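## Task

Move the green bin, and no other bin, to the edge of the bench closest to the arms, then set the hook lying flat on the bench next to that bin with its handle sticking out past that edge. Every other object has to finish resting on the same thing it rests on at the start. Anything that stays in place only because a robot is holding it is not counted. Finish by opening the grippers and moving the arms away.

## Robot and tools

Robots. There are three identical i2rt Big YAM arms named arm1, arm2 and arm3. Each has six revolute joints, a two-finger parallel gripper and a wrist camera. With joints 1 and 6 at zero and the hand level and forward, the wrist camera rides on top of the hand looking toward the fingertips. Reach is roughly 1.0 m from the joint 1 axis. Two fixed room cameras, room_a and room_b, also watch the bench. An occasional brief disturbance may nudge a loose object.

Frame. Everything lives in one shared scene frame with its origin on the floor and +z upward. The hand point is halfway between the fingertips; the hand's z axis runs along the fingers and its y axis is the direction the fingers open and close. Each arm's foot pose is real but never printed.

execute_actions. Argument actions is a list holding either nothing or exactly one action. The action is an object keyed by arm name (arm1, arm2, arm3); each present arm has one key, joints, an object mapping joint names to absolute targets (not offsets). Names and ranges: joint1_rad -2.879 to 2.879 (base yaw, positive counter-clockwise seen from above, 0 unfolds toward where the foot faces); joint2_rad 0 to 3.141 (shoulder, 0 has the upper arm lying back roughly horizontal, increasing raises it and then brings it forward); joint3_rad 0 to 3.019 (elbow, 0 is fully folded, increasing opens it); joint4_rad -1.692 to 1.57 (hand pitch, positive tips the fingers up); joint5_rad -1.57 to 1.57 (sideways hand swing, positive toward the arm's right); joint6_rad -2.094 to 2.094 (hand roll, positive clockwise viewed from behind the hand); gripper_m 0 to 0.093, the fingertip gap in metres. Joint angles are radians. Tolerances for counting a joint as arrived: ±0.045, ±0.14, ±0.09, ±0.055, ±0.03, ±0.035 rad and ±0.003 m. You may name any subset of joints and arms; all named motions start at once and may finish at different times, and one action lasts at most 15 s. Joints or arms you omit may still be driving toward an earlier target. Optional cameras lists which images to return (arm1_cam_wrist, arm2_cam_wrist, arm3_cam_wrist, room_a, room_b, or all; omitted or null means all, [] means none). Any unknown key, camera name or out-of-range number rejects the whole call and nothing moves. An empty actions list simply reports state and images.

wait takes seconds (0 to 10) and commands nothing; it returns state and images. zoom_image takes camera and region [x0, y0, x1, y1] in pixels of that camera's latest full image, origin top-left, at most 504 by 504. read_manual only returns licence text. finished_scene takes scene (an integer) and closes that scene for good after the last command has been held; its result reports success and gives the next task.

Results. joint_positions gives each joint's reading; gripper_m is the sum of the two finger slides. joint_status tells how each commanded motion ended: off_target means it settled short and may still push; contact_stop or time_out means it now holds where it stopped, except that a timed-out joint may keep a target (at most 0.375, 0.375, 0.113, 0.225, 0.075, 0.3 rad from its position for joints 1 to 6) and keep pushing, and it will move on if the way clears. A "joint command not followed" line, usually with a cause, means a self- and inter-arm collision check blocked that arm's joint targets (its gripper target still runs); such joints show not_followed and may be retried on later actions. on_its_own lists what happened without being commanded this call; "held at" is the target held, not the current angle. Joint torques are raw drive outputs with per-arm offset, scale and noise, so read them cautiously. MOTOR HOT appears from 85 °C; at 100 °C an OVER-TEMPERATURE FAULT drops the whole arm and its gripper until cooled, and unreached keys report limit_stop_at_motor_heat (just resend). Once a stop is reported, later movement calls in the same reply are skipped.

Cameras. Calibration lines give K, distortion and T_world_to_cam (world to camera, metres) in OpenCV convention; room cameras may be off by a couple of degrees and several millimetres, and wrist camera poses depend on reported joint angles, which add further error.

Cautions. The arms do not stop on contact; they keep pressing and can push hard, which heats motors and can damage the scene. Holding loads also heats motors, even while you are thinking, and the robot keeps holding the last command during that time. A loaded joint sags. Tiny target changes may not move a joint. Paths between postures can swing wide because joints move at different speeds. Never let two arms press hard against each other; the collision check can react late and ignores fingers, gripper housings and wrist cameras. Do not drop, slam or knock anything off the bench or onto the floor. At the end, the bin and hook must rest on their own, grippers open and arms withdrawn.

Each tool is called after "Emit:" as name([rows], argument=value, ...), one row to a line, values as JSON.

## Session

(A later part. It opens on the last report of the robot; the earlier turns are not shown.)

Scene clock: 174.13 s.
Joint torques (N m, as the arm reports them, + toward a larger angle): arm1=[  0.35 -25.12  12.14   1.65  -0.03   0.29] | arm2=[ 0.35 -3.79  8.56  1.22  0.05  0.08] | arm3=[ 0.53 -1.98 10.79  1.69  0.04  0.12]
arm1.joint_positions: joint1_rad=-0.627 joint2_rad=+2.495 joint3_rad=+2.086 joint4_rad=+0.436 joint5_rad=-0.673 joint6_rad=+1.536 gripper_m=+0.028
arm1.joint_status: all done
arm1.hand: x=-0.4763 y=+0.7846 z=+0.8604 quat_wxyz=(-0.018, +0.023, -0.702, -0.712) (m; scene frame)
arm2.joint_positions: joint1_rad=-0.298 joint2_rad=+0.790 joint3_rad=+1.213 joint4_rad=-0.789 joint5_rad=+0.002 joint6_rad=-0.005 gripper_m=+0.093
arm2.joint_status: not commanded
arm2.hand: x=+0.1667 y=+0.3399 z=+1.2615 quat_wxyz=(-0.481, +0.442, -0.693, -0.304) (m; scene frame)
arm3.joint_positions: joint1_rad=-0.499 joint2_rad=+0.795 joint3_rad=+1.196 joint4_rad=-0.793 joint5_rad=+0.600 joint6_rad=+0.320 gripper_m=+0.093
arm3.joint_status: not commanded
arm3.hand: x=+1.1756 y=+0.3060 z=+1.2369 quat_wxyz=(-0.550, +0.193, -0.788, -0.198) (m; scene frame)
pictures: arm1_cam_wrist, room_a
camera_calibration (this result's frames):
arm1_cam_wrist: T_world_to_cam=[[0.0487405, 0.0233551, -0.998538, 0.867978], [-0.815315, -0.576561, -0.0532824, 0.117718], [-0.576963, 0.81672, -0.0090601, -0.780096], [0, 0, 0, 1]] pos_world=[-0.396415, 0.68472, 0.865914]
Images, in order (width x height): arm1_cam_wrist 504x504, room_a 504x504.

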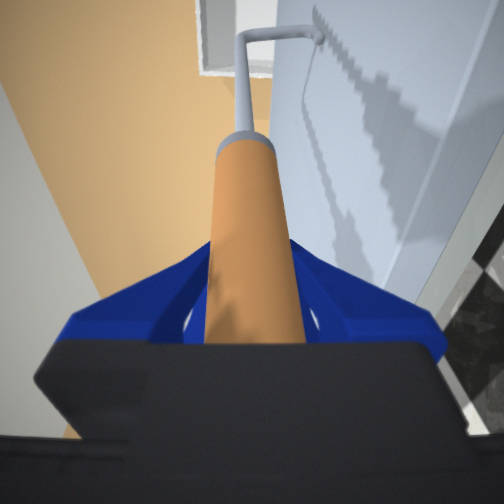

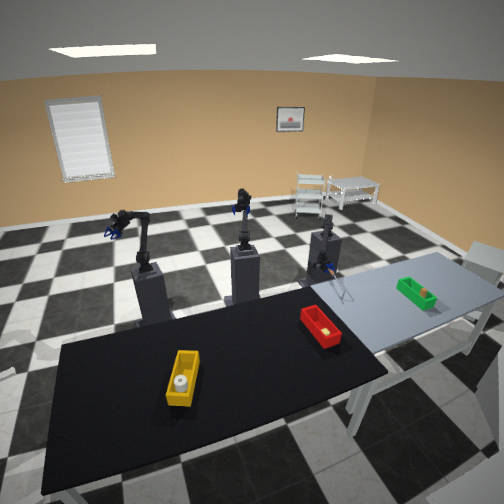

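Emit:
execute_actions([
  {"arm1":{"joints":{"joint2_rad":1.97,"joint3_rad":1.53,"joint4_rad":0.52}}},
], cameras=[])

Emit:
execute_actions([
  {"arm1":{"joints":{"joint1_rad":-0.098,"joint5_rad":-0.47,"joint6_rad":1.6}}},
], cameras=["arm1_cam_wrist","room_a","room_b"])

Emit:
zoom_image(camera="room_b", region=[40, 140, 180, 260])

Emit:
zoom_image(camera="room_a", region=[320, 200, 480, 330])

Scene clock: 179.90 s.
Joint torques (N m, as the arm reports them, + toward a larger angle): arm1=[  0.7  -20.7   11.63   3.37  -0.05  -0.23] | arm2=[ 0.5  -3.64  8.52  1.22  0.05  0.08] | arm3=[ 0.19 -1.87 10.78  1.61  0.04  0.12]
arm1.joint_positions: joint1_rad=-0.627 joint2_rad=+2.001 joint3_rad=+1.496 joint4_rad=+0.488 joint5_rad=-0.674 joint6_rad=+1.579 gripper_m=+0.028
arm1.joint_status: all done
arm1.hand: x=-0.5630 y=+0.6754 z=+0.9607 quat_wxyz=(+0.007, -0.002, -0.714, -0.700) (m; scene frame)
arm2.joint_positions: joint1_rad=-0.298 joint2_rad=+0.790 joint3_rad=+1.213 joint4_rad=-0.789 joint5_rad=+0.002 joint6_rad=-0.005 gripper_m=+0.093
arm2.joint_status: not commanded
arm2.hand: x=+0.1667 y=+0.3399 z=+1.2615 quat_wxyz=(-0.481, +0.442, -0.693, -0.304) (m; scene frame)
arm3.joint_positions: joint1_rad=-0.499 joint2_rad=+0.795 joint3_rad=+1.196 joint4_rad=-0.793 joint5_rad=+0.600 joint6_rad=+0.320 gripper_m=+0.093
arm3.joint_status: not commanded
arm3.hand: x=+1.1756 y=+0.3060 z=+1.2369 quat_wxyz=(-0.550, +0.193, -0.788, -0.198) (m; scene frame)
pictures: none
No camera images: the call's "cameras" was empty. Leave "cameras" out to get every camera's image.

Scene clock: 181.90 s.
Joint torques (N m, as the arm reports them, + toward a larger angle): arm1=[  1.52 -21.08  11.65   3.56  -0.05  -0.44] | arm2=[ 0.22 -3.58  8.52  1.23  0.05  0.09] | arm3=[ 0.07 -2.65 10.73  1.64  0.04  0.11]
arm1.joint_positions: joint1_rad=-0.101 joint2_rad=+2.002 joint3_rad=+1.496 joint4_rad=+0.488 joint5_rad=-0.468 joint6_rad=+1.626 gripper_m=+0.028
arm1.joint_status: all done
arm1.hand: x=-0.9281 y=+0.7991 z=+0.9567 quat_wxyz=(+0.135, +0.096, -0.709, -0.685) (m; scene frame)
arm2.joint_positions: joint1_rad=-0.298 joint2_rad=+0.790 joint3_rad=+1.213 joint4_rad=-0.789 joint5_rad=+0.002 joint6_rad=-0.005 gripper_m=+0.093
arm2.joint_status: not commanded
arm2.hand: x=+0.1667 y=+0.3399 z=+1.2615 quat_wxyz=(-0.481, +0.442, -0.693, -0.304) (m; scene frame)
arm3.joint_positions: joint1_rad=-0.499 joint2_rad=+0.795 joint3_rad=+1.196 joint4_rad=-0.793 joint5_rad=+0.600 joint6_rad=+0.320 gripper_m=+0.093
arm3.joint_status: not commanded
arm3.hand: x=+1.1756 y=+0.3060 z=+1.2369 quat_wxyz=(-0.550, +0.193, -0.788, -0.198) (m; scene frame)
pictures: arm1_cam_wrist, room_a, room_b
camera_calibration (this result's frames):
arm1_cam_wrist: T_world_to_cam=[[-0.0597563, -0.0362225, -0.997556, 0.931807], [-0.591768, -0.803513, 0.0646251, 0.0388476], [-0.80389, 0.594183, 0.0265797, -1.11859], [0, 0, 0, 1]] pos_world=[-0.820556, 0.729616, 0.956751]
Images, in order (width x height): arm1_cam_wrist 504x504, room_a 504x504, room_b 504x504.

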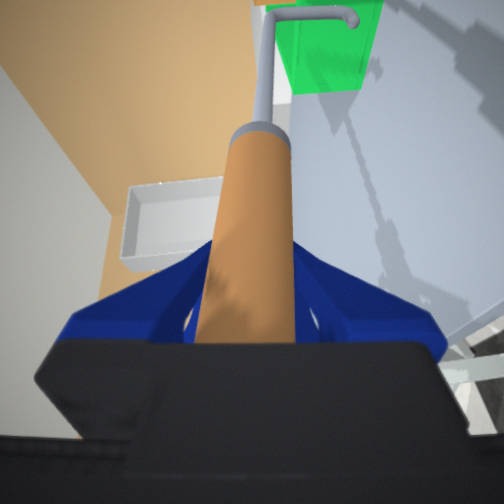

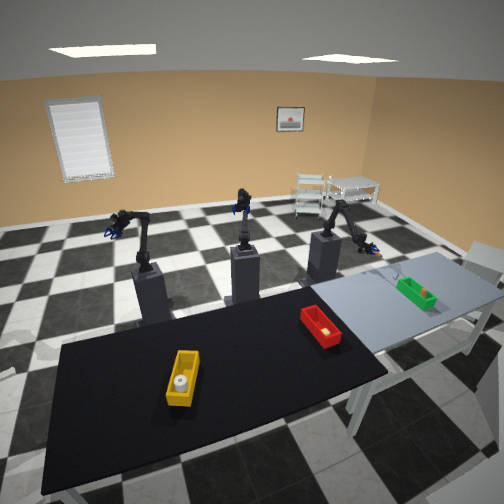

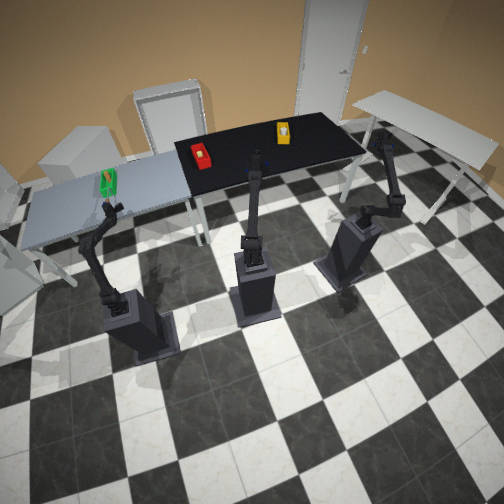

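Region (40, 140, 180, 260) of room_b's 504x504 image, scaled by 3.600, with more detail than that image has; it fills the top 432 rows of this view, and the rest is white.

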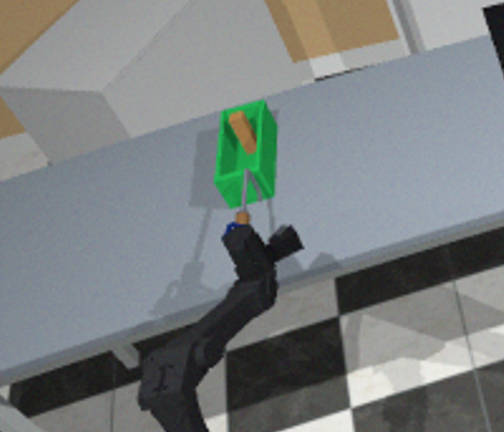

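Region (320, 200, 480, 330) of room_a's 504x504 image, scaled by 3.150, with more detail than that image has; it fills the top 410 rows of this view, and the rest is white.

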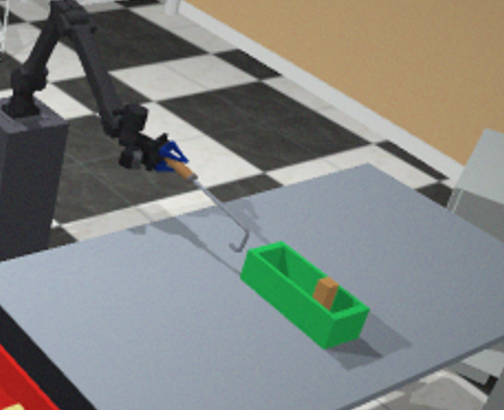

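Emit:
execute_actions([
  {"arm1":{"joints":{"joint1_rad":-0.009,"joint3_rad":1.9,"joint2_rad":2.1,"joint4_rad":0.4,"joint5_rad":-0.38}}},
], cameras=[])

Emit:
execute_actions([
  {"arm1":{"joints":{"joint3_rad":2.28,"joint2_rad":2.35,"joint4_rad":0.27}}},
], cameras=["arm1_cam_wrist","room_a","room_b"])

Emit:
zoom_image(camera="room_b", region=[60, 140, 160, 230])

Emit:
zoom_image(camera="room_a", region=[350, 220, 470, 320])

Scene clock: 193.87 s.
Joint torques (N m, as the arm reports them, + toward a larger angle): arm1=[  0.53 -25.    15.64   3.31   0.04  -0.37] | arm2=[ 0.28 -3.57  8.54  1.26  0.05  0.09] | arm3=[ 0.52 -1.94 10.64  1.62  0.01  0.06]
arm1.joint_positions: joint1_rad=-0.004 joint2_rad=+2.153 joint3_rad=+1.825 joint4_rad=+0.373 joint5_rad=-0.380 joint6_rad=+1.620 gripper_m=+0.028
arm1.joint_status: all done
arm1.hand: x=-0.9887 y=+0.8770 z=+0.9952 quat_wxyz=(+0.131, +0.107, -0.687, -0.706) (m; scene frame)
arm2.joint_positions: joint1_rad=-0.298 joint2_rad=+0.790 joint3_rad=+1.213 joint4_rad=-0.789 joint5_rad=+0.002 joint6_rad=-0.005 gripper_m=+0.093
arm2.joint_status: not commanded
arm2.hand: x=+0.1667 y=+0.3399 z=+1.2615 quat_wxyz=(-0.481, +0.442, -0.693, -0.304) (m; scene frame)
arm3.joint_positions: joint1_rad=-0.499 joint2_rad=+0.795 joint3_rad=+1.196 joint4_rad=-0.793 joint5_rad=+0.600 joint6_rad=+0.320 gripper_m=+0.093
arm3.joint_status: not commanded
arm3.hand: x=+1.1756 y=+0.3060 z=+1.2369 quat_wxyz=(-0.550, +0.193, -0.788, -0.198) (m; scene frame)
pictures: none
No camera images: the call's "cameras" was empty. Leave "cameras" out to get every camera's image.

Scene clock: 196.23 s.
Joint torques (N m, as the arm reports them, + toward a larger angle): arm1=[  0.51 -27.34  17.6    3.24   0.06  -0.34] | arm2=[ 0.36 -3.66  8.55  1.19  0.05  0.08] | arm3=[-0.03 -1.82 10.7   1.52  0.07  0.11]
arm1.joint_positions: joint1_rad=-0.004 joint2_rad=+2.394 joint3_rad=+2.184 joint4_rad=+0.245 joint5_rad=-0.381 joint6_rad=+1.618 gripper_m=+0.028
arm1.joint_status: joint3_rad time_out (moved +0.359 of +0.455); the others done
arm1.on_its_own: joint3_rad reads +2.184 and still pushes toward +2.280 since a time_out
arm1.hand: x=-0.9855 y=+0.9477 z=+0.9643 quat_wxyz=(+0.131, +0.106, -0.691, -0.703) (m; scene frame)
arm2.joint_positions: joint1_rad=-0.298 joint2_rad=+0.790 joint3_rad=+1.213 joint4_rad=-0.789 joint5_rad=+0.002 joint6_rad=-0.005 gripper_m=+0.093
arm2.joint_status: not commanded
arm2.hand: x=+0.1667 y=+0.3399 z=+1.2615 quat_wxyz=(-0.481, +0.442, -0.693, -0.304) (m; scene frame)
arm3.joint_positions: joint1_rad=-0.499 joint2_rad=+0.795 joint3_rad=+1.196 joint4_rad=-0.793 joint5_rad=+0.600 joint6_rad=+0.320 gripper_m=+0.093
arm3.joint_status: not commanded
arm3.hand: x=+1.1756 y=+0.3060 z=+1.2369 quat_wxyz=(-0.550, +0.193, -0.788, -0.198) (m; scene frame)
pictures: arm1_cam_wrist, room_a, room_b
camera_calibration (this result's frames):
arm1_cam_wrist: T_world_to_cam=[[-0.0489071, 0.0172153, -0.998655, 0.902412], [-0.585164, -0.810782, 0.0146805, 0.185393], [-0.809439, 0.585095, 0.0497268, -1.27239], [0, 0, 0, 1]] pos_world=[-0.877305, 0.879249, 0.961748]
Images, in order (width x height): arm1_cam_wrist 504x504, room_a 504x504, room_b 504x504.

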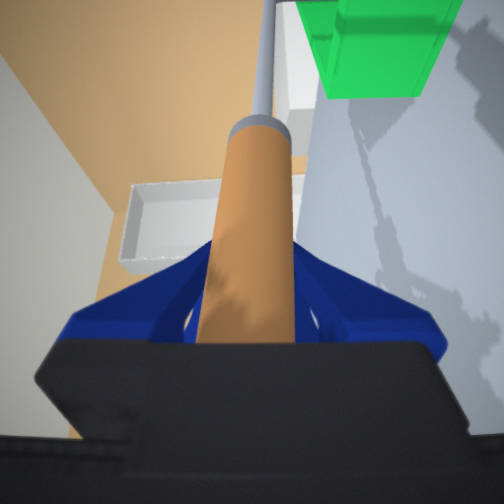

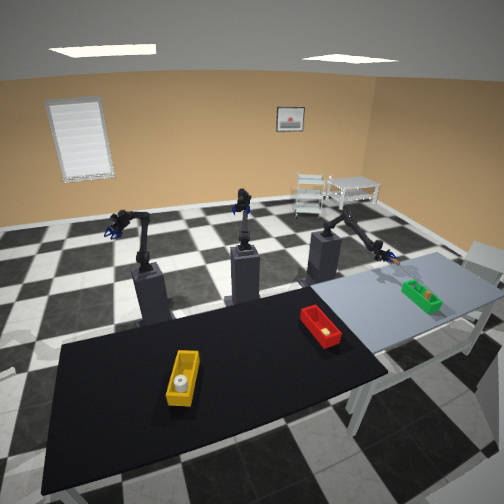

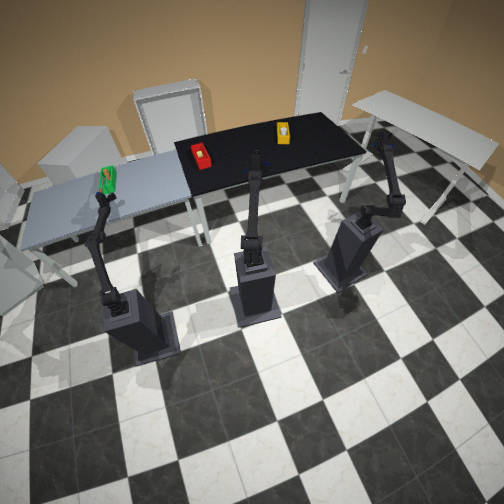

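Region (60, 140, 160, 230) of room_b's 504x504 image, scaled by 5.040, with more detail than that image has; it fills the top 454 rows of this view, and the rest is white.

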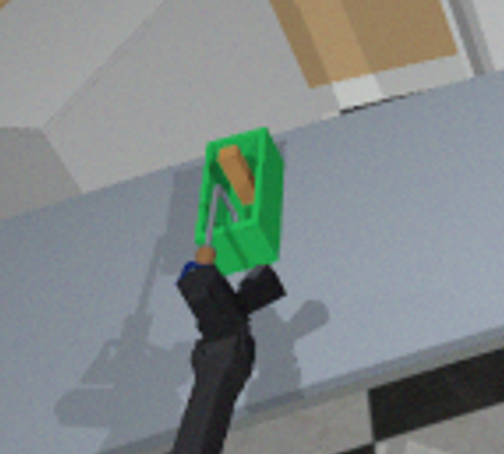

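Region (350, 220, 470, 320) of room_a's 504x504 image, scaled by 4.200, with more detail than that image has.

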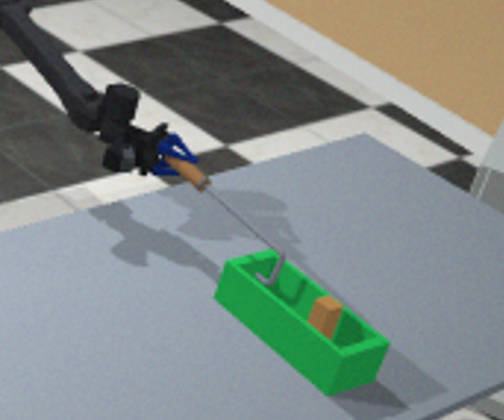

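Emit:
execute_actions([
  {"arm1":{"joints":{"joint3_rad":2.25,"joint4_rad":0.17}}},
], cameras=["arm1_cam_wrist","room_a"])

Emit:
zoom_image(camera="room_a", region=[350, 220, 470, 320])

Scene clock: 200.77 s.
Joint torques (N m, as the arm reports them, + toward a larger angle): arm1=[  0.31 -27.8   15.33   3.11   0.04  -0.35] | arm2=[ 0.48 -3.6   8.55  1.23  0.07  0.08] | arm3=[ 0.49 -2.12 10.82  1.51  0.05  0.16]
arm1.joint_positions: joint1_rad=-0.004 joint2_rad=+2.394 joint3_rad=+2.184 joint4_rad=+0.149 joint5_rad=-0.381 joint6_rad=+1.619 gripper_m=+0.028
arm1.joint_status: all done
arm1.hand: x=-0.9854 y=+0.9472 z=+0.9419 quat_wxyz=(+0.138, +0.098, -0.723, -0.669) (m; scene frame)
arm2.joint_positions: joint1_rad=-0.298 joint2_rad=+0.790 joint3_rad=+1.213 joint4_rad=-0.789 joint5_rad=+0.002 joint6_rad=-0.005 gripper_m=+0.093
arm2.joint_status: not commanded
arm2.hand: x=+0.1667 y=+0.3399 z=+1.2615 quat_wxyz=(-0.481, +0.442, -0.693, -0.304) (m; scene frame)
arm3.joint_positions: joint1_rad=-0.499 joint2_rad=+0.795 joint3_rad=+1.196 joint4_rad=-0.793 joint5_rad=+0.600 joint6_rad=+0.320 gripper_m=+0.093
arm3.joint_status: not commanded
arm3.hand: x=+1.1756 y=+0.3060 z=+1.2369 quat_wxyz=(-0.550, +0.193, -0.788, -0.198) (m; scene frame)
pictures: arm1_cam_wrist, room_a
camera_calibration (this result's frames):
arm1_cam_wrist: T_world_to_cam=[[-0.0538007, -0.0784542, -0.995465, 0.9629], [-0.585401, -0.805148, 0.0950935, 0.104089], [-0.808957, 0.587863, -0.00260968, -1.22375], [0, 0, 0, 1]] pos_world=[-0.877223, 0.878748, 0.945441]
Images, in order (width x height): arm1_cam_wrist 504x504, room_a 504x504.

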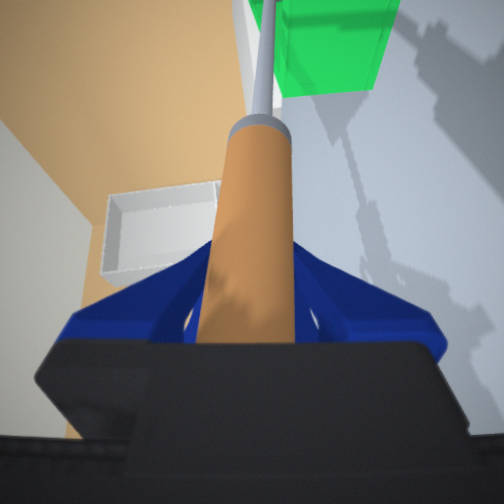

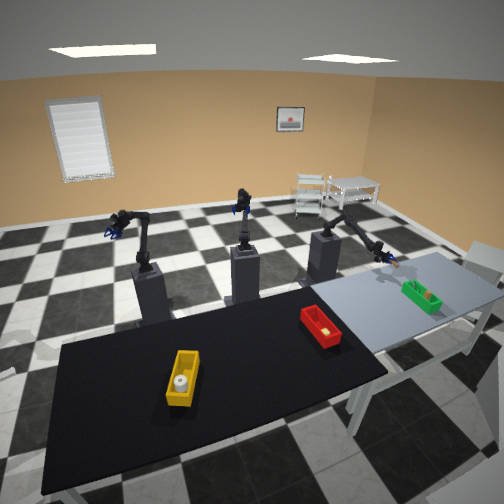

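Region (350, 220, 470, 320) of room_a's 504x504 image, scaled by 4.200, with more detail than that image has.

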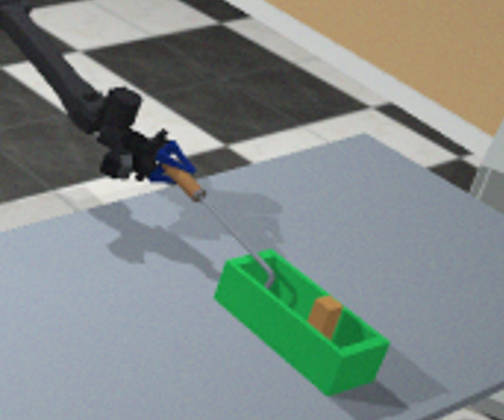

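Emit:
execute_actions([
  {"arm1":{"joints":{"joint2_rad":2.22,"joint3_rad":1.92,"joint4_rad":0.30}}},
], cameras=[])

Emit:
execute_actions([
  {"arm1":{"joints":{"joint2_rad":2.085,"joint3_rad":1.69,"joint4_rad":0.40}}},
], cameras=["arm1_cam_wrist","room_a"])

Emit:
zoom_image(camera="room_a", region=[340, 220, 460, 320])

Scene clock: 207.90 s.
Joint torques (N m, as the arm reports them, + toward a larger angle): arm1=[  0.64 -25.82  10.13   3.03   0.01  -0.16] | arm2=[ 0.36 -3.62  8.52  1.22  0.07  0.09] | arm3=[-0.11 -2.54 10.64  1.81  0.04  0.1 ]
arm1.joint_positions: joint1_rad=-0.004 joint2_rad=+2.266 joint3_rad=+1.915 joint4_rad=+0.279 joint5_rad=-0.380 joint6_rad=+1.603 gripper_m=+0.028
arm1.joint_status: all done
arm1.hand: x=-0.9871 y=+0.9029 z=+0.9276 quat_wxyz=(+0.133, +0.103, -0.726, -0.667) (m; scene frame)
arm2.joint_positions: joint1_rad=-0.298 joint2_rad=+0.790 joint3_rad=+1.213 joint4_rad=-0.789 joint5_rad=+0.002 joint6_rad=-0.005 gripper_m=+0.093
arm2.joint_status: not commanded
arm2.hand: x=+0.1667 y=+0.3399 z=+1.2615 quat_wxyz=(-0.481, +0.442, -0.693, -0.304) (m; scene frame)
arm3.joint_positions: joint1_rad=-0.499 joint2_rad=+0.795 joint3_rad=+1.196 joint4_rad=-0.793 joint5_rad=+0.600 joint6_rad=+0.320 gripper_m=+0.093
arm3.joint_status: not commanded
arm3.hand: x=+1.1756 y=+0.3060 z=+1.2369 quat_wxyz=(-0.550, +0.193, -0.788, -0.198) (m; scene frame)
pictures: none
No camera images: the call's "cameras" was empty. Leave "cameras" out to get every camera's image.

Scene clock: 208.83 s.
Joint torques (N m, as the arm reports them, + toward a larger angle): arm1=[  0.52 -23.92  10.2    3.44  -0.01  -0.16] | arm2=[ 0.42 -3.63  8.52  1.21  0.05  0.09] | arm3=[ 0.23 -2.44 10.72  1.58  0.05  0.1 ]
arm1.joint_positions: joint1_rad=-0.004 joint2_rad=+2.131 joint3_rad=+1.679 joint4_rad=+0.371 joint5_rad=-0.380 joint6_rad=+1.603 gripper_m=+0.028
arm1.joint_status: all done
arm1.hand: x=-0.9892 y=+0.8518 z=+0.9287 quat_wxyz=(+0.133, +0.102, -0.729, -0.664) (m; scene frame)
arm2.joint_positions: joint1_rad=-0.298 joint2_rad=+0.790 joint3_rad=+1.213 joint4_rad=-0.789 joint5_rad=+0.002 joint6_rad=-0.005 gripper_m=+0.093
arm2.joint_status: not commanded
arm2.hand: x=+0.1667 y=+0.3399 z=+1.2615 quat_wxyz=(-0.481, +0.442, -0.693, -0.304) (m; scene frame)
arm3.joint_positions: joint1_rad=-0.499 joint2_rad=+0.795 joint3_rad=+1.196 joint4_rad=-0.793 joint5_rad=+0.600 joint6_rad=+0.320 gripper_m=+0.093
arm3.joint_status: not commanded
arm3.hand: x=+1.1756 y=+0.3060 z=+1.2369 quat_wxyz=(-0.550, +0.193, -0.788, -0.198) (m; scene frame)
pictures: arm1_cam_wrist, room_a
camera_calibration (this result's frames):
arm1_cam_wrist: T_world_to_cam=[[-0.0391778, -0.0920266, -0.994986, 0.967683], [-0.586848, -0.803811, 0.0974521, 0.0214854], [-0.808749, 0.587723, -0.022514, -1.15203], [0, 0, 0, 1]] pos_world=[-0.881184, 0.783398, 0.9348]
Images, in order (width x height): arm1_cam_wrist 504x504, room_a 504x504.

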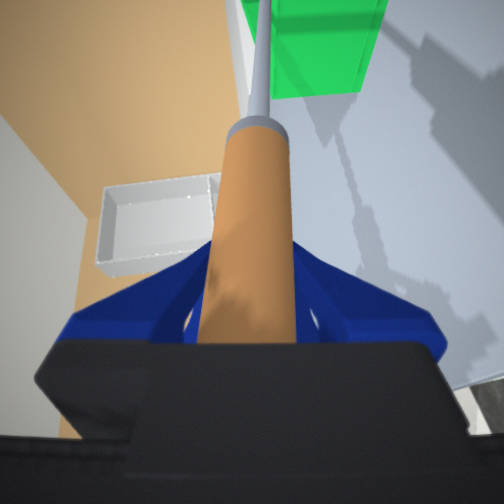

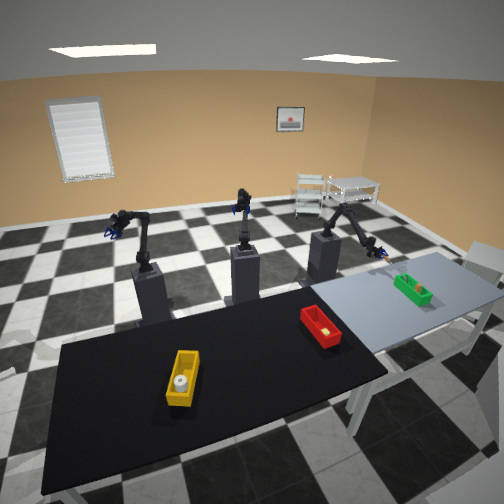

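Region (340, 220, 460, 320) of room_a's 504x504 image, scaled by 4.200, with more detail than that image has.

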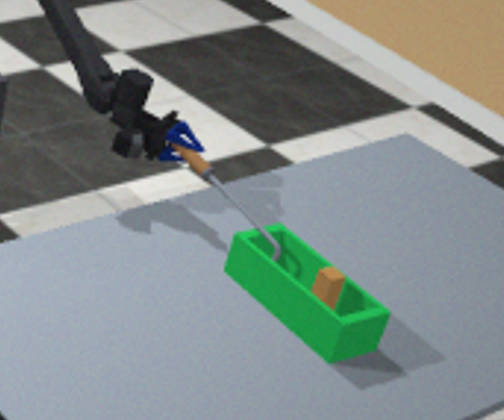

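Working.

Emit:
execute_actions([
  {"arm1":{"joints":{"joint2_rad":1.96,"joint3_rad":1.49,"joint4_rad":0.48}}},
], cameras=[])

Emit:
execute_actions([
  {"arm1":{"joints":{"joint2_rad":1.85,"joint3_rad":1.31,"joint4_rad":0.55}}},
], cameras=[])

Emit:
execute_actions([
  {"arm1":{"joints":{"joint2_rad":1.745,"joint3_rad":1.145,"joint4_rad":0.605}}},
], cameras=[])

Emit:
execute_actions([
  {"arm1":{"joints":{"joint2_rad":1.64,"joint3_rad":0.99,"joint4_rad":0.65}}},
], cameras=["arm1_cam_wrist","room_a","room_b"])

Scene clock: 213.50 s.
Joint torques (N m, as the arm reports them, + toward a larger angle): arm1=[  0.5  -22.08  10.26   3.76  -0.02  -0.16] | arm2=[ 0.38 -3.56  8.5   1.18  0.05  0.07] | arm3=[ 0.06 -2.45 10.8   1.66  0.07  0.14]
arm1.joint_positions: joint1_rad=-0.004 joint2_rad=+2.006 joint3_rad=+1.474 joint4_rad=+0.444 joint5_rad=-0.379 joint6_rad=+1.603 gripper_m=+0.028
arm1.joint_status: all done
arm1.hand: x=-0.9915 y=+0.7998 z=+0.9299 quat_wxyz=(+0.133, +0.101, -0.731, -0.661) (m; scene frame)
arm2.joint_positions: joint1_rad=-0.298 joint2_rad=+0.790 joint3_rad=+1.213 joint4_rad=-0.789 joint5_rad=+0.002 joint6_rad=-0.005 gripper_m=+0.093
arm2.joint_status: not commanded
arm2.hand: x=+0.1667 y=+0.3399 z=+1.2615 quat_wxyz=(-0.481, +0.442, -0.693, -0.304) (m; scene frame)
arm3.joint_positions: joint1_rad=-0.499 joint2_rad=+0.795 joint3_rad=+1.196 joint4_rad=-0.793 joint5_rad=+0.600 joint6_rad=+0.320 gripper_m=+0.093
arm3.joint_status: not commanded
arm3.hand: x=+1.1756 y=+0.3060 z=+1.2369 quat_wxyz=(-0.550, +0.193, -0.788, -0.198) (m; scene frame)
pictures: none
No camera images: the call's "cameras" was empty. Leave "cameras" out to get every camera's image.

Scene clock: 214.33 s.
Joint torques (N m, as the arm reports them, + toward a larger angle): arm1=[  0.52 -20.12  10.03   3.9   -0.02  -0.17] | arm2=[ 0.47 -3.66  8.52  1.24  0.06  0.09] | arm3=[ 0.01 -2.49 10.78  1.73  0.06  0.1 ]
arm1.joint_positions: joint1_rad=-0.004 joint2_rad=+1.895 joint3_rad=+1.292 joint4_rad=+0.511 joint5_rad=-0.379 joint6_rad=+1.604 gripper_m=+0.028
arm1.joint_status: all done
arm1.hand: x=-0.9937 y=+0.7490 z=+0.9292 quat_wxyz=(+0.134, +0.101, -0.733, -0.660) (m; scene frame)
arm2.joint_positions: joint1_rad=-0.298 joint2_rad=+0.790 joint3_rad=+1.213 joint4_rad=-0.789 joint5_rad=+0.002 joint6_rad=-0.005 gripper_m=+0.093
arm2.joint_status: not commanded
arm2.hand: x=+0.1667 y=+0.3399 z=+1.2615 quat_wxyz=(-0.481, +0.442, -0.693, -0.304) (m; scene frame)
arm3.joint_positions: joint1_rad=-0.499 joint2_rad=+0.795 joint3_rad=+1.196 joint4_rad=-0.793 joint5_rad=+0.600 joint6_rad=+0.320 gripper_m=+0.093
arm3.joint_status: not commanded
arm3.hand: x=+1.1756 y=+0.3060 z=+1.2369 quat_wxyz=(-0.550, +0.193, -0.788, -0.198) (m; scene frame)
pictures: none
No camera images: the call's "cameras" was empty. Leave "cameras" out to get every camera's image.

Scene clock: 215.13 s.
Joint torques (N m, as the arm reports them, + toward a larger angle): arm1=[  0.56 -18.07   9.88   3.94  -0.02  -0.18] | arm2=[ 0.43 -3.63  8.54  1.17  0.05  0.08] | arm3=[ 0.2  -2.04 10.8   1.82  0.06  0.12]
arm1.joint_positions: joint1_rad=-0.004 joint2_rad=+1.786 joint3_rad=+1.125 joint4_rad=+0.565 joint5_rad=-0.379 joint6_rad=+1.605 gripper_m=+0.028
arm1.joint_status: all done
arm1.hand: x=-0.9959 y=+0.6981 z=+0.9287 quat_wxyz=(+0.135, +0.100, -0.734, -0.658) (m; scene frame)
arm2.joint_positions: joint1_rad=-0.298 joint2_rad=+0.790 joint3_rad=+1.213 joint4_rad=-0.789 joint5_rad=+0.002 joint6_rad=-0.005 gripper_m=+0.093
arm2.joint_status: not commanded
arm2.hand: x=+0.1667 y=+0.3399 z=+1.2615 quat_wxyz=(-0.481, +0.442, -0.693, -0.304) (m; scene frame)
arm3.joint_positions: joint1_rad=-0.499 joint2_rad=+0.795 joint3_rad=+1.196 joint4_rad=-0.793 joint5_rad=+0.600 joint6_rad=+0.320 gripper_m=+0.093
arm3.joint_status: not commanded
arm3.hand: x=+1.1756 y=+0.3060 z=+1.2369 quat_wxyz=(-0.550, +0.193, -0.788, -0.198) (m; scene frame)
pictures: none
No camera images: the call's "cameras" was empty. Leave "cameras" out to get every camera's image.

Scene clock: 215.90 s.
Joint torques (N m, as the arm reports them, + toward a larger angle): arm1=[  0.49 -15.93   9.73   3.96  -0.03  -0.19] | arm2=[ 0.49 -3.5   8.57  1.25  0.04  0.1 ] | arm3=[ 0.14 -1.92 10.88  1.54  0.03  0.16]
arm1.joint_positions: joint1_rad=-0.004 joint2_rad=+1.678 joint3_rad=+0.969 joint4_rad=+0.610 joint5_rad=-0.379 joint6_rad=+1.606 gripper_m=+0.028
arm1.joint_status: all done
arm1.hand: x=-0.9981 y=+0.6472 z=+0.9277 quat_wxyz=(+0.135, +0.099, -0.735, -0.657) (m; scene frame)
arm2.joint_positions: joint1_rad=-0.298 joint2_rad=+0.790 joint3_rad=+1.213 joint4_rad=-0.789 joint5_rad=+0.002 joint6_rad=-0.005 gripper_m=+0.093
arm2.joint_status: not commanded
arm2.hand: x=+0.1667 y=+0.3399 z=+1.2615 quat_wxyz=(-0.481, +0.442, -0.693, -0.304) (m; scene frame)
arm3.joint_positions: joint1_rad=-0.499 joint2_rad=+0.795 joint3_rad=+1.196 joint4_rad=-0.793 joint5_rad=+0.600 joint6_rad=+0.320 gripper_m=+0.093
arm3.joint_status: not commanded
arm3.hand: x=+1.1756 y=+0.3060 z=+1.2369 quat_wxyz=(-0.550, +0.193, -0.788, -0.198) (m; scene frame)
pictures: arm1_cam_wrist, room_a, room_b
camera_calibration (this result's frames):
arm1_cam_wrist: T_world_to_cam=[[-0.0432727, -0.112433, -0.992717, 0.954445], [-0.587075, -0.801131, 0.116325, -0.167556], [-0.808375, 0.587833, -0.0313395, -1.03045], [0, 0, 0, 1]] pos_world=[-0.890056, 0.578808, 0.934691]
Images, in order (width x height): arm1_cam_wrist 504x504, room_a 504x504, room_b 504x504.

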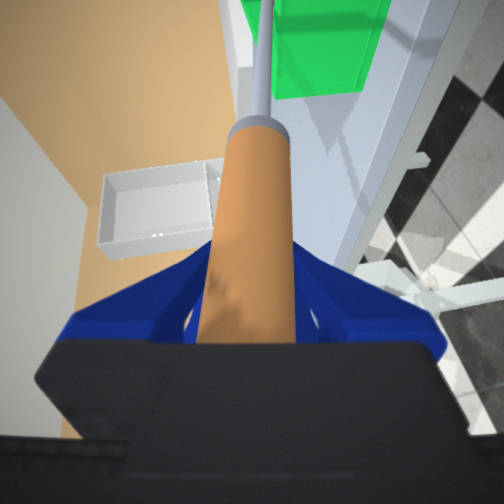

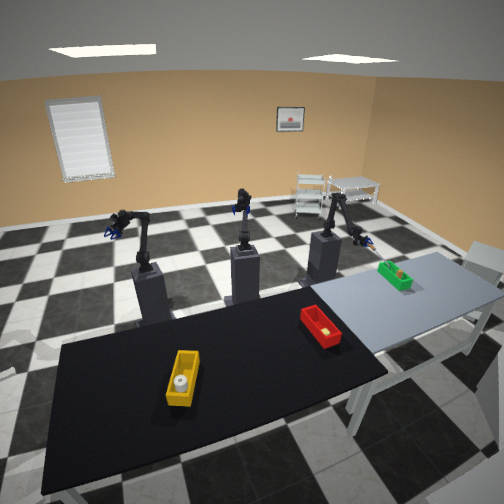

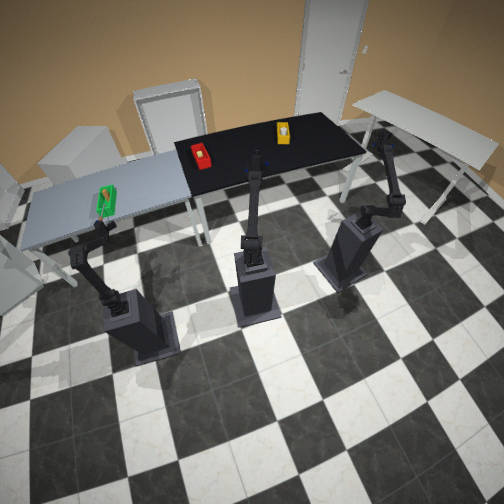

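Emit:
execute_actions([
  {"arm1":{"joints":{"joint2_rad":1.505,"joint3_rad":0.82,"joint4_rad":0.69}}},
], cameras=["arm1_cam_wrist","room_a","room_b"])

Emit:
zoom_image(camera="room_b", region=[50, 170, 170, 270])

Scene clock: 220.00 s.
Joint torques (N m, as the arm reports them, + toward a larger angle): arm1=[  0.29 -13.56   9.97   4.1   -0.03  -0.24] | arm2=[ 0.48 -3.58  8.56  1.21  0.04  0.08] | arm3=[ 0.32 -2.49 10.83  1.57  0.06  0.11]
arm1.joint_positions: joint1_rad=-0.004 joint2_rad=+1.542 joint3_rad=+0.792 joint4_rad=+0.648 joint5_rad=-0.379 joint6_rad=+1.610 gripper_m=+0.028
arm1.joint_status: all done
arm1.hand: x=-1.0008 y=+0.5858 z=+0.9279 quat_wxyz=(+0.137, +0.098, -0.736, -0.656) (m; scene frame)
arm2.joint_positions: joint1_rad=-0.298 joint2_rad=+0.790 joint3_rad=+1.213 joint4_rad=-0.789 joint5_rad=+0.002 joint6_rad=-0.005 gripper_m=+0.093
arm2.joint_status: not commanded
arm2.hand: x=+0.1667 y=+0.3399 z=+1.2615 quat_wxyz=(-0.481, +0.442, -0.693, -0.304) (m; scene frame)
arm3.joint_positions: joint1_rad=-0.499 joint2_rad=+0.795 joint3_rad=+1.196 joint4_rad=-0.793 joint5_rad=+0.600 joint6_rad=+0.320 gripper_m=+0.093
arm3.joint_status: not commanded
arm3.hand: x=+1.1756 y=+0.3060 z=+1.2369 quat_wxyz=(-0.550, +0.193, -0.788, -0.198) (m; scene frame)
pictures: arm1_cam_wrist, room_a, room_b
camera_calibration (this result's frames):
arm1_cam_wrist: T_world_to_cam=[[-0.0469383, -0.115174, -0.992236, 0.945132], [-0.586962, -0.800568, 0.120692, -0.222609], [-0.808252, 0.58807, -0.0300253, -0.997748], [0, 0, 0, 1]] pos_world=[-0.892733, 0.517386, 0.934703]
Images, in order (width x height): arm1_cam_wrist 504x504, room_a 504x504, room_b 504x504.

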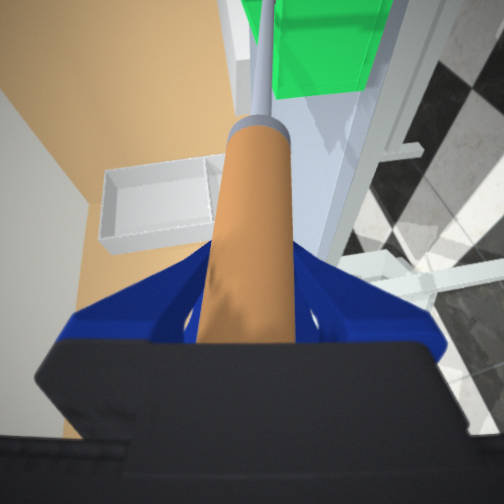

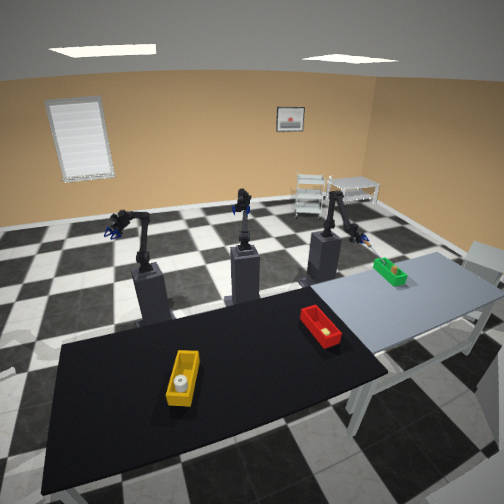

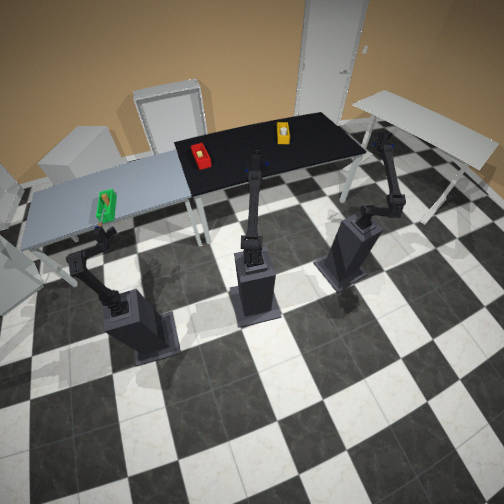

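Region (50, 170, 170, 270) of room_b's 504x504 image, scaled by 4.200, with more detail than that image has.

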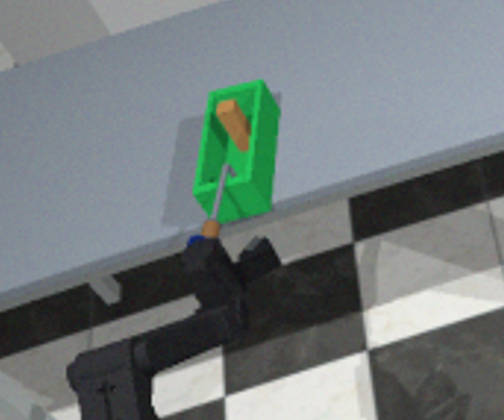

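Emit:
execute_actions([
  {"arm1":{"joints":{"joint4_rad":1.0}}},
], cameras=["arm1_cam_wrist"])

Emit:
execute_actions([
  {"arm1":{"joints":{"joint1_rad":-0.222,"joint5_rad":-0.265}}},
], cameras=[])

Emit:
execute_actions([
  {"arm1":{"joints":{"joint2_rad":2.07,"joint3_rad":1.42,"joint4_rad":0.82}}},
], cameras=["arm1_cam_wrist","room_b"])

Scene clock: 225.73 s.
Joint torques (N m, as the arm reports them, + toward a larger angle): arm1=[  0.56 -13.62  10.35   4.42   0.02  -0.34] | arm2=[ 0.55 -3.6   8.54  1.25  0.07  0.09] | arm3=[-0.08 -2.34 10.77  1.53  0.04  0.12]
arm1.joint_positions: joint1_rad=-0.004 joint2_rad=+1.542 joint3_rad=+0.787 joint4_rad=+0.948 joint5_rad=-0.379 joint6_rad=+1.618 gripper_m=+0.028
arm1.joint_status: all done
arm1.hand: x=-1.0014 y=+0.5817 z=+0.9947 quat_wxyz=(+0.120, +0.119, -0.633, -0.755) (m; scene frame)
arm2.joint_positions: joint1_rad=-0.298 joint2_rad=+0.790 joint3_rad=+1.213 joint4_rad=-0.789 joint5_rad=+0.002 joint6_rad=-0.005 gripper_m=+0.093
arm2.joint_status: not commanded
arm2.hand: x=+0.1667 y=+0.3399 z=+1.2615 quat_wxyz=(-0.481, +0.442, -0.693, -0.304) (m; scene frame)
arm3.joint_positions: joint1_rad=-0.499 joint2_rad=+0.795 joint3_rad=+1.196 joint4_rad=-0.793 joint5_rad=+0.600 joint6_rad=+0.320 gripper_m=+0.093
arm3.joint_status: not commanded
arm3.hand: x=+1.1756 y=+0.3060 z=+1.2369 quat_wxyz=(-0.550, +0.193, -0.788, -0.198) (m; scene frame)
pictures: arm1_cam_wrist
camera_calibration (this result's frames):
arm1_cam_wrist: T_world_to_cam=[[-0.0414595, 0.174608, -0.983765, 0.839448], [-0.585252, -0.802259, -0.117728, 0.0055678], [-0.809791, 0.57087, 0.135451, -1.14997], [0, 0, 0, 1]] pos_world=[-0.893174, 0.514377, 0.98224]
Images, in order (width x height): arm1_cam_wrist 504x504.

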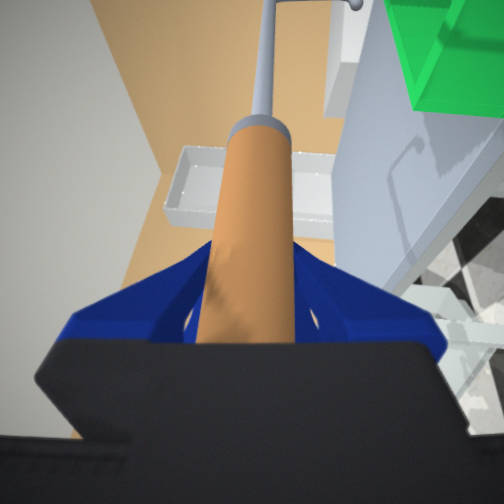

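Scene clock: 226.97 s.
Joint torques (N m, as the arm reports them, + toward a larger angle): arm1=[  1.23 -13.36  10.26   4.44   0.03  -0.47] | arm2=[ 0.49 -3.69  8.57  1.19  0.04  0.07] | arm3=[-0.18 -2.62 10.71  1.59  0.04  0.11]
arm1.joint_positions: joint1_rad=-0.226 joint2_rad=+1.542 joint3_rad=+0.786 joint4_rad=+0.948 joint5_rad=-0.264 joint6_rad=+1.628 gripper_m=+0.028
arm1.joint_status: all done
arm1.hand: x=-0.8516 y=+0.5765 z=+0.9969 quat_wxyz=(+0.002, +0.002, -0.641, -0.767) (m; scene frame)
arm2.joint_positions: joint1_rad=-0.298 joint2_rad=+0.790 joint3_rad=+1.213 joint4_rad=-0.789 joint5_rad=+0.002 joint6_rad=-0.005 gripper_m=+0.093
arm2.joint_status: not commanded
arm2.hand: x=+0.1667 y=+0.3399 z=+1.2615 quat_wxyz=(-0.481, +0.442, -0.693, -0.304) (m; scene frame)
arm3.joint_positions: joint1_rad=-0.499 joint2_rad=+0.795 joint3_rad=+1.196 joint4_rad=-0.793 joint5_rad=+0.600 joint6_rad=+0.320 gripper_m=+0.093
arm3.joint_status: not commanded
arm3.hand: x=+1.1756 y=+0.3060 z=+1.2369 quat_wxyz=(-0.550, +0.193, -0.788, -0.198) (m; scene frame)
pictures: none
No camera images: the call's "cameras" was empty. Leave "cameras" out to get every camera's image.

Scene clock: 228.20 s.
Joint torques (N m, as the arm reports them, + toward a larger angle): arm1=[  1.14 -19.01  13.66   2.79   0.08  -0.29] | arm2=[ 0.38 -3.68  8.6   1.26  0.05  0.07] | arm3=[ 0.36 -1.77 10.66  1.71  0.06  0.09]
arm1.joint_positions: joint1_rad=-0.226 joint2_rad=+2.081 joint3_rad=+1.347 joint4_rad=+0.804 joint5_rad=-0.266 joint6_rad=+1.614 gripper_m=+0.028
arm1.joint_status: all done
arm1.hand: x=-0.7998 y=+0.7657 z=+0.8898 quat_wxyz=(+0.007, -0.006, -0.685, -0.728) (m; scene frame)
arm2.joint_positions: joint1_rad=-0.298 joint2_rad=+0.790 joint3_rad=+1.213 joint4_rad=-0.789 joint5_rad=+0.002 joint6_rad=-0.005 gripper_m=+0.093
arm2.joint_status: not commanded
arm2.hand: x=+0.1667 y=+0.3399 z=+1.2615 quat_wxyz=(-0.481, +0.442, -0.693, -0.304) (m; scene frame)
arm3.joint_positions: joint1_rad=-0.499 joint2_rad=+0.795 joint3_rad=+1.196 joint4_rad=-0.793 joint5_rad=+0.600 joint6_rad=+0.320 gripper_m=+0.093
arm3.joint_status: not commanded
arm3.hand: x=+1.1756 y=+0.3060 z=+1.2369 quat_wxyz=(-0.550, +0.193, -0.788, -0.198) (m; scene frame)
pictures: arm1_cam_wrist, room_b
camera_calibration (this result's frames):
arm1_cam_wrist: T_world_to_cam=[[-0.0273805, 0.0704923, -0.997136, 0.81536], [-0.819689, -0.572528, -0.0179668, -0.193357], [-0.572155, 0.816849, 0.0734578, -1.02068], [0, 0, 0, 1]] pos_world=[-0.720154, 0.665562, 0.884528]
Images, in order (width x height): arm1_cam_wrist 504x504, room_b 504x504.

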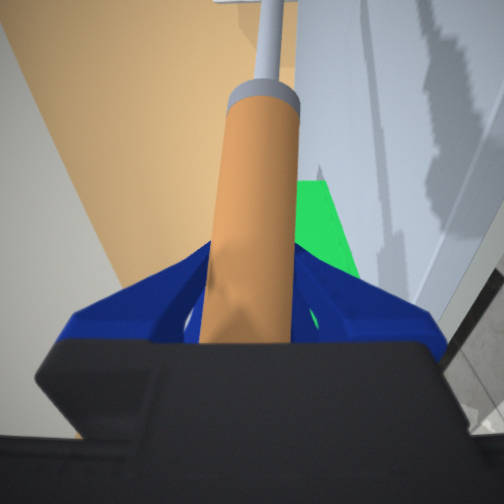

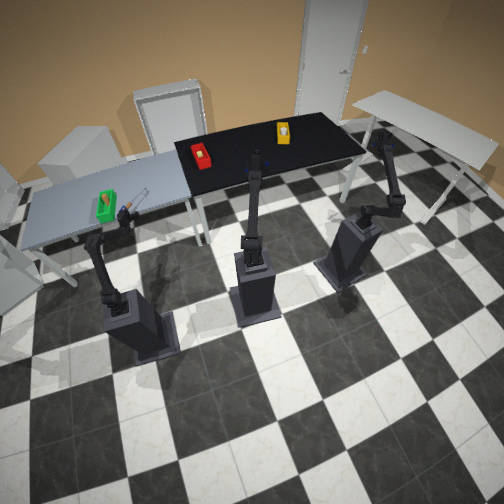

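Emit:
execute_actions([
  {"arm1":{"joints":{"joint3_rad":1.49,"joint4_rad":0.45,"joint6_rad":1.1}}},
], cameras=["arm1_cam_wrist"])

Emit:
execute_actions([
  {"arm1":{"joints":{"joint2_rad":2.03,"joint3_rad":1.57,"joint4_rad":0.05,"joint6_rad":0.6}}},
], cameras=["arm1_cam_wrist"])

Emit:
execute_actions([
  {"arm1":{"joints":{"joint6_rad":-0.14}}},
], cameras=["arm1_cam_wrist","room_a"])

Scene clock: 237.10 s.
Joint torques (N m, as the arm reports them, + toward a larger angle): arm1=[  0.84 -19.92  12.11   2.1    0.14  -0.18] | arm2=[ 0.53 -3.62  8.54  1.24  0.05  0.08] | arm3=[ 0.36 -2.56 10.79  1.65  0.07  0.13]
arm1.joint_positions: joint1_rad=-0.222 joint2_rad=+2.083 joint3_rad=+1.443 joint4_rad=+0.449 joint5_rad=-0.268 joint6_rad=+1.107 gripper_m=+0.028
arm1.joint_status: all done
arm1.hand: x=-0.7978 y=+0.7849 z=+0.8544 quat_wxyz=(-0.129, +0.164, -0.754, -0.623) (m; scene frame)
arm2.joint_positions: joint1_rad=-0.298 joint2_rad=+0.790 joint3_rad=+1.213 joint4_rad=-0.789 joint5_rad=+0.002 joint6_rad=-0.005 gripper_m=+0.093
arm2.joint_status: not commanded
arm2.hand: x=+0.1667 y=+0.3399 z=+1.2615 quat_wxyz=(-0.481, +0.442, -0.693, -0.304) (m; scene frame)
arm3.joint_positions: joint1_rad=-0.499 joint2_rad=+0.795 joint3_rad=+1.196 joint4_rad=-0.793 joint5_rad=+0.600 joint6_rad=+0.320 gripper_m=+0.093
arm3.joint_status: not commanded
arm3.hand: x=+1.1756 y=+0.3060 z=+1.2369 quat_wxyz=(-0.550, +0.193, -0.788, -0.198) (m; scene frame)
pictures: arm1_cam_wrist
camera_calibration (this result's frames):
arm1_cam_wrist: T_world_to_cam=[[0.400069, -0.160374, -0.902344, 1.21998], [-0.74424, -0.631421, -0.217748, 0.0956883], [-0.534838, 0.758675, -0.371969, -0.576687], [0, 0, 0, 1]] pos_world=[-0.725294, 0.69359, 0.907167]
Images, in order (width x height): arm1_cam_wrist 504x504.

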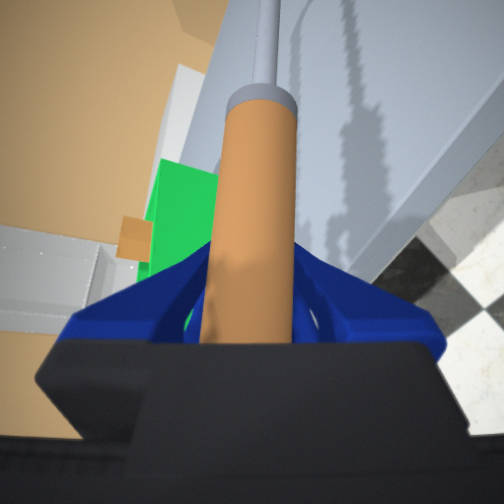

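Scene clock: 238.57 s.
Joint torques (N m, as the arm reports them, + toward a larger angle): arm1=[  0.85 -21.7   12.89   1.85  -0.2   -0.15] | arm2=[ 0.54 -3.49  8.53  1.22  0.05  0.08] | arm3=[ 0.57 -1.96 10.86  1.66  0.03  0.11]
arm1.joint_positions: joint1_rad=-0.222 joint2_rad=+2.065 joint3_rad=+1.518 joint4_rad=+0.052 joint5_rad=-0.261 joint6_rad=+0.606 gripper_m=+0.028
arm1.joint_status: all done
arm1.hand: x=-0.7989 y=+0.7749 z=+0.8196 quat_wxyz=(-0.202, +0.358, -0.778, -0.476) (m; scene frame)
arm2.joint_positions: joint1_rad=-0.298 joint2_rad=+0.790 joint3_rad=+1.213 joint4_rad=-0.789 joint5_rad=+0.002 joint6_rad=-0.005 gripper_m=+0.093
arm2.joint_status: not commanded
arm2.hand: x=+0.1667 y=+0.3399 z=+1.2615 quat_wxyz=(-0.481, +0.442, -0.693, -0.304) (m; scene frame)
arm3.joint_positions: joint1_rad=-0.499 joint2_rad=+0.795 joint3_rad=+1.196 joint4_rad=-0.793 joint5_rad=+0.600 joint6_rad=+0.320 gripper_m=+0.093
arm3.joint_status: not commanded
arm3.hand: x=+1.1756 y=+0.3060 z=+1.2369 quat_wxyz=(-0.550, +0.193, -0.788, -0.198) (m; scene frame)
pictures: arm1_cam_wrist
camera_calibration (this result's frames):
arm1_cam_wrist: T_world_to_cam=[[0.742701, -0.285785, -0.605576, 1.31514], [-0.529905, -0.803726, -0.2706, 0.429027], [-0.409384, 0.521873, -0.748367, 0.00967862], [0, 0, 0, 1]] pos_world=[-0.745451, 0.715616, 0.919755]
Images, in order (width x height): arm1_cam_wrist 504x504.

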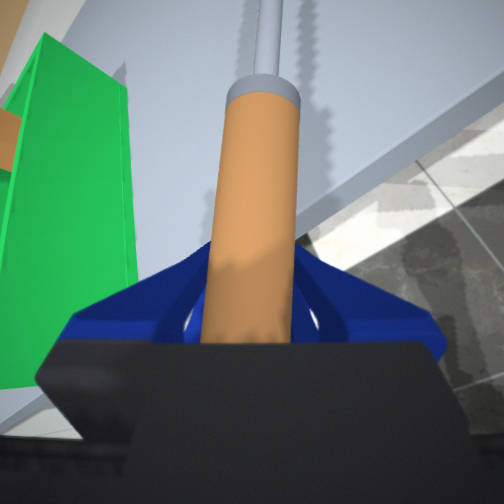

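Scene clock: 240.27 s.
Joint torques (N m, as the arm reports them, + toward a larger angle): arm1=[  0.86 -21.82  12.88   2.28  -0.24  -0.16] | arm2=[ 0.39 -3.44  8.55  1.2   0.05  0.08] | arm3=[ 0.16 -2.46 10.73  1.62  0.06  0.12]
arm1.joint_positions: joint1_rad=-0.222 joint2_rad=+2.065 joint3_rad=+1.518 joint4_rad=+0.042 joint5_rad=-0.261 joint6_rad=-0.126 gripper_m=+0.028
arm1.joint_status: all done
arm1.hand: x=-0.7992 y=+0.7738 z=+0.8176 quat_wxyz=(-0.355, +0.614, -0.600, -0.370) (m; scene frame)
arm2.joint_positions: joint1_rad=-0.298 joint2_rad=+0.790 joint3_rad=+1.213 joint4_rad=-0.789 joint5_rad=+0.002 joint6_rad=-0.005 gripper_m=+0.093
arm2.joint_status: not commanded
arm2.hand: x=+0.1667 y=+0.3399 z=+1.2615 quat_wxyz=(-0.481, +0.442, -0.693, -0.304) (m; scene frame)
arm3.joint_positions: joint1_rad=-0.499 joint2_rad=+0.795 joint3_rad=+1.196 joint4_rad=-0.793 joint5_rad=+0.600 joint6_rad=+0.320 gripper_m=+0.093
arm3.joint_status: not commanded
arm3.hand: x=+1.1756 y=+0.3060 z=+1.2369 quat_wxyz=(-0.550, +0.193, -0.788, -0.198) (m; scene frame)
pictures: arm1_cam_wrist, room_a
camera_calibration (this result's frames):
arm1_cam_wrist: T_world_to_cam=[[0.999307, 0.0316286, -0.0196057, 0.794181], [0.0193335, -0.891455, -0.452696, 1.08321], [-0.0317958, 0.452003, -0.891449, 0.481461], [0, 0, 0, 1]] pos_world=[-0.799264, 0.722895, 0.935135]
Images, in order (width x height): arm1_cam_wrist 504x504, room_a 504x504.

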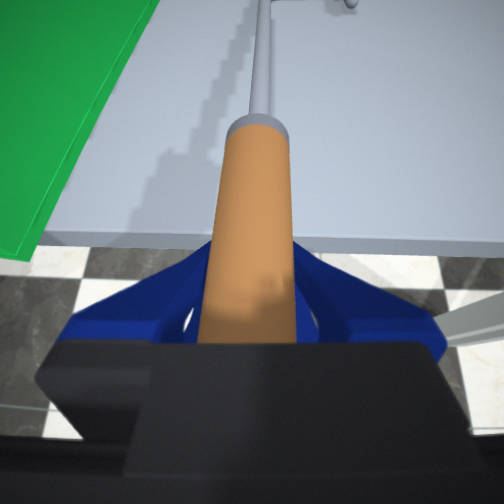

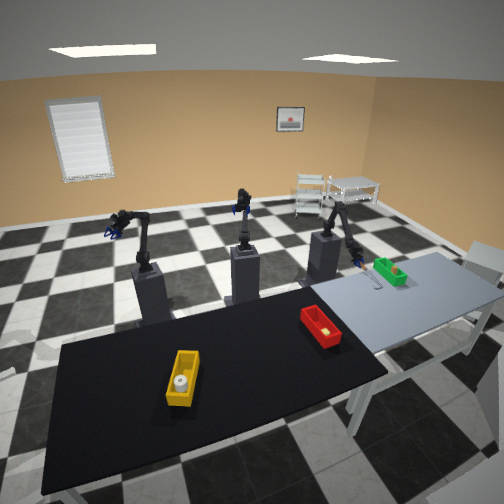

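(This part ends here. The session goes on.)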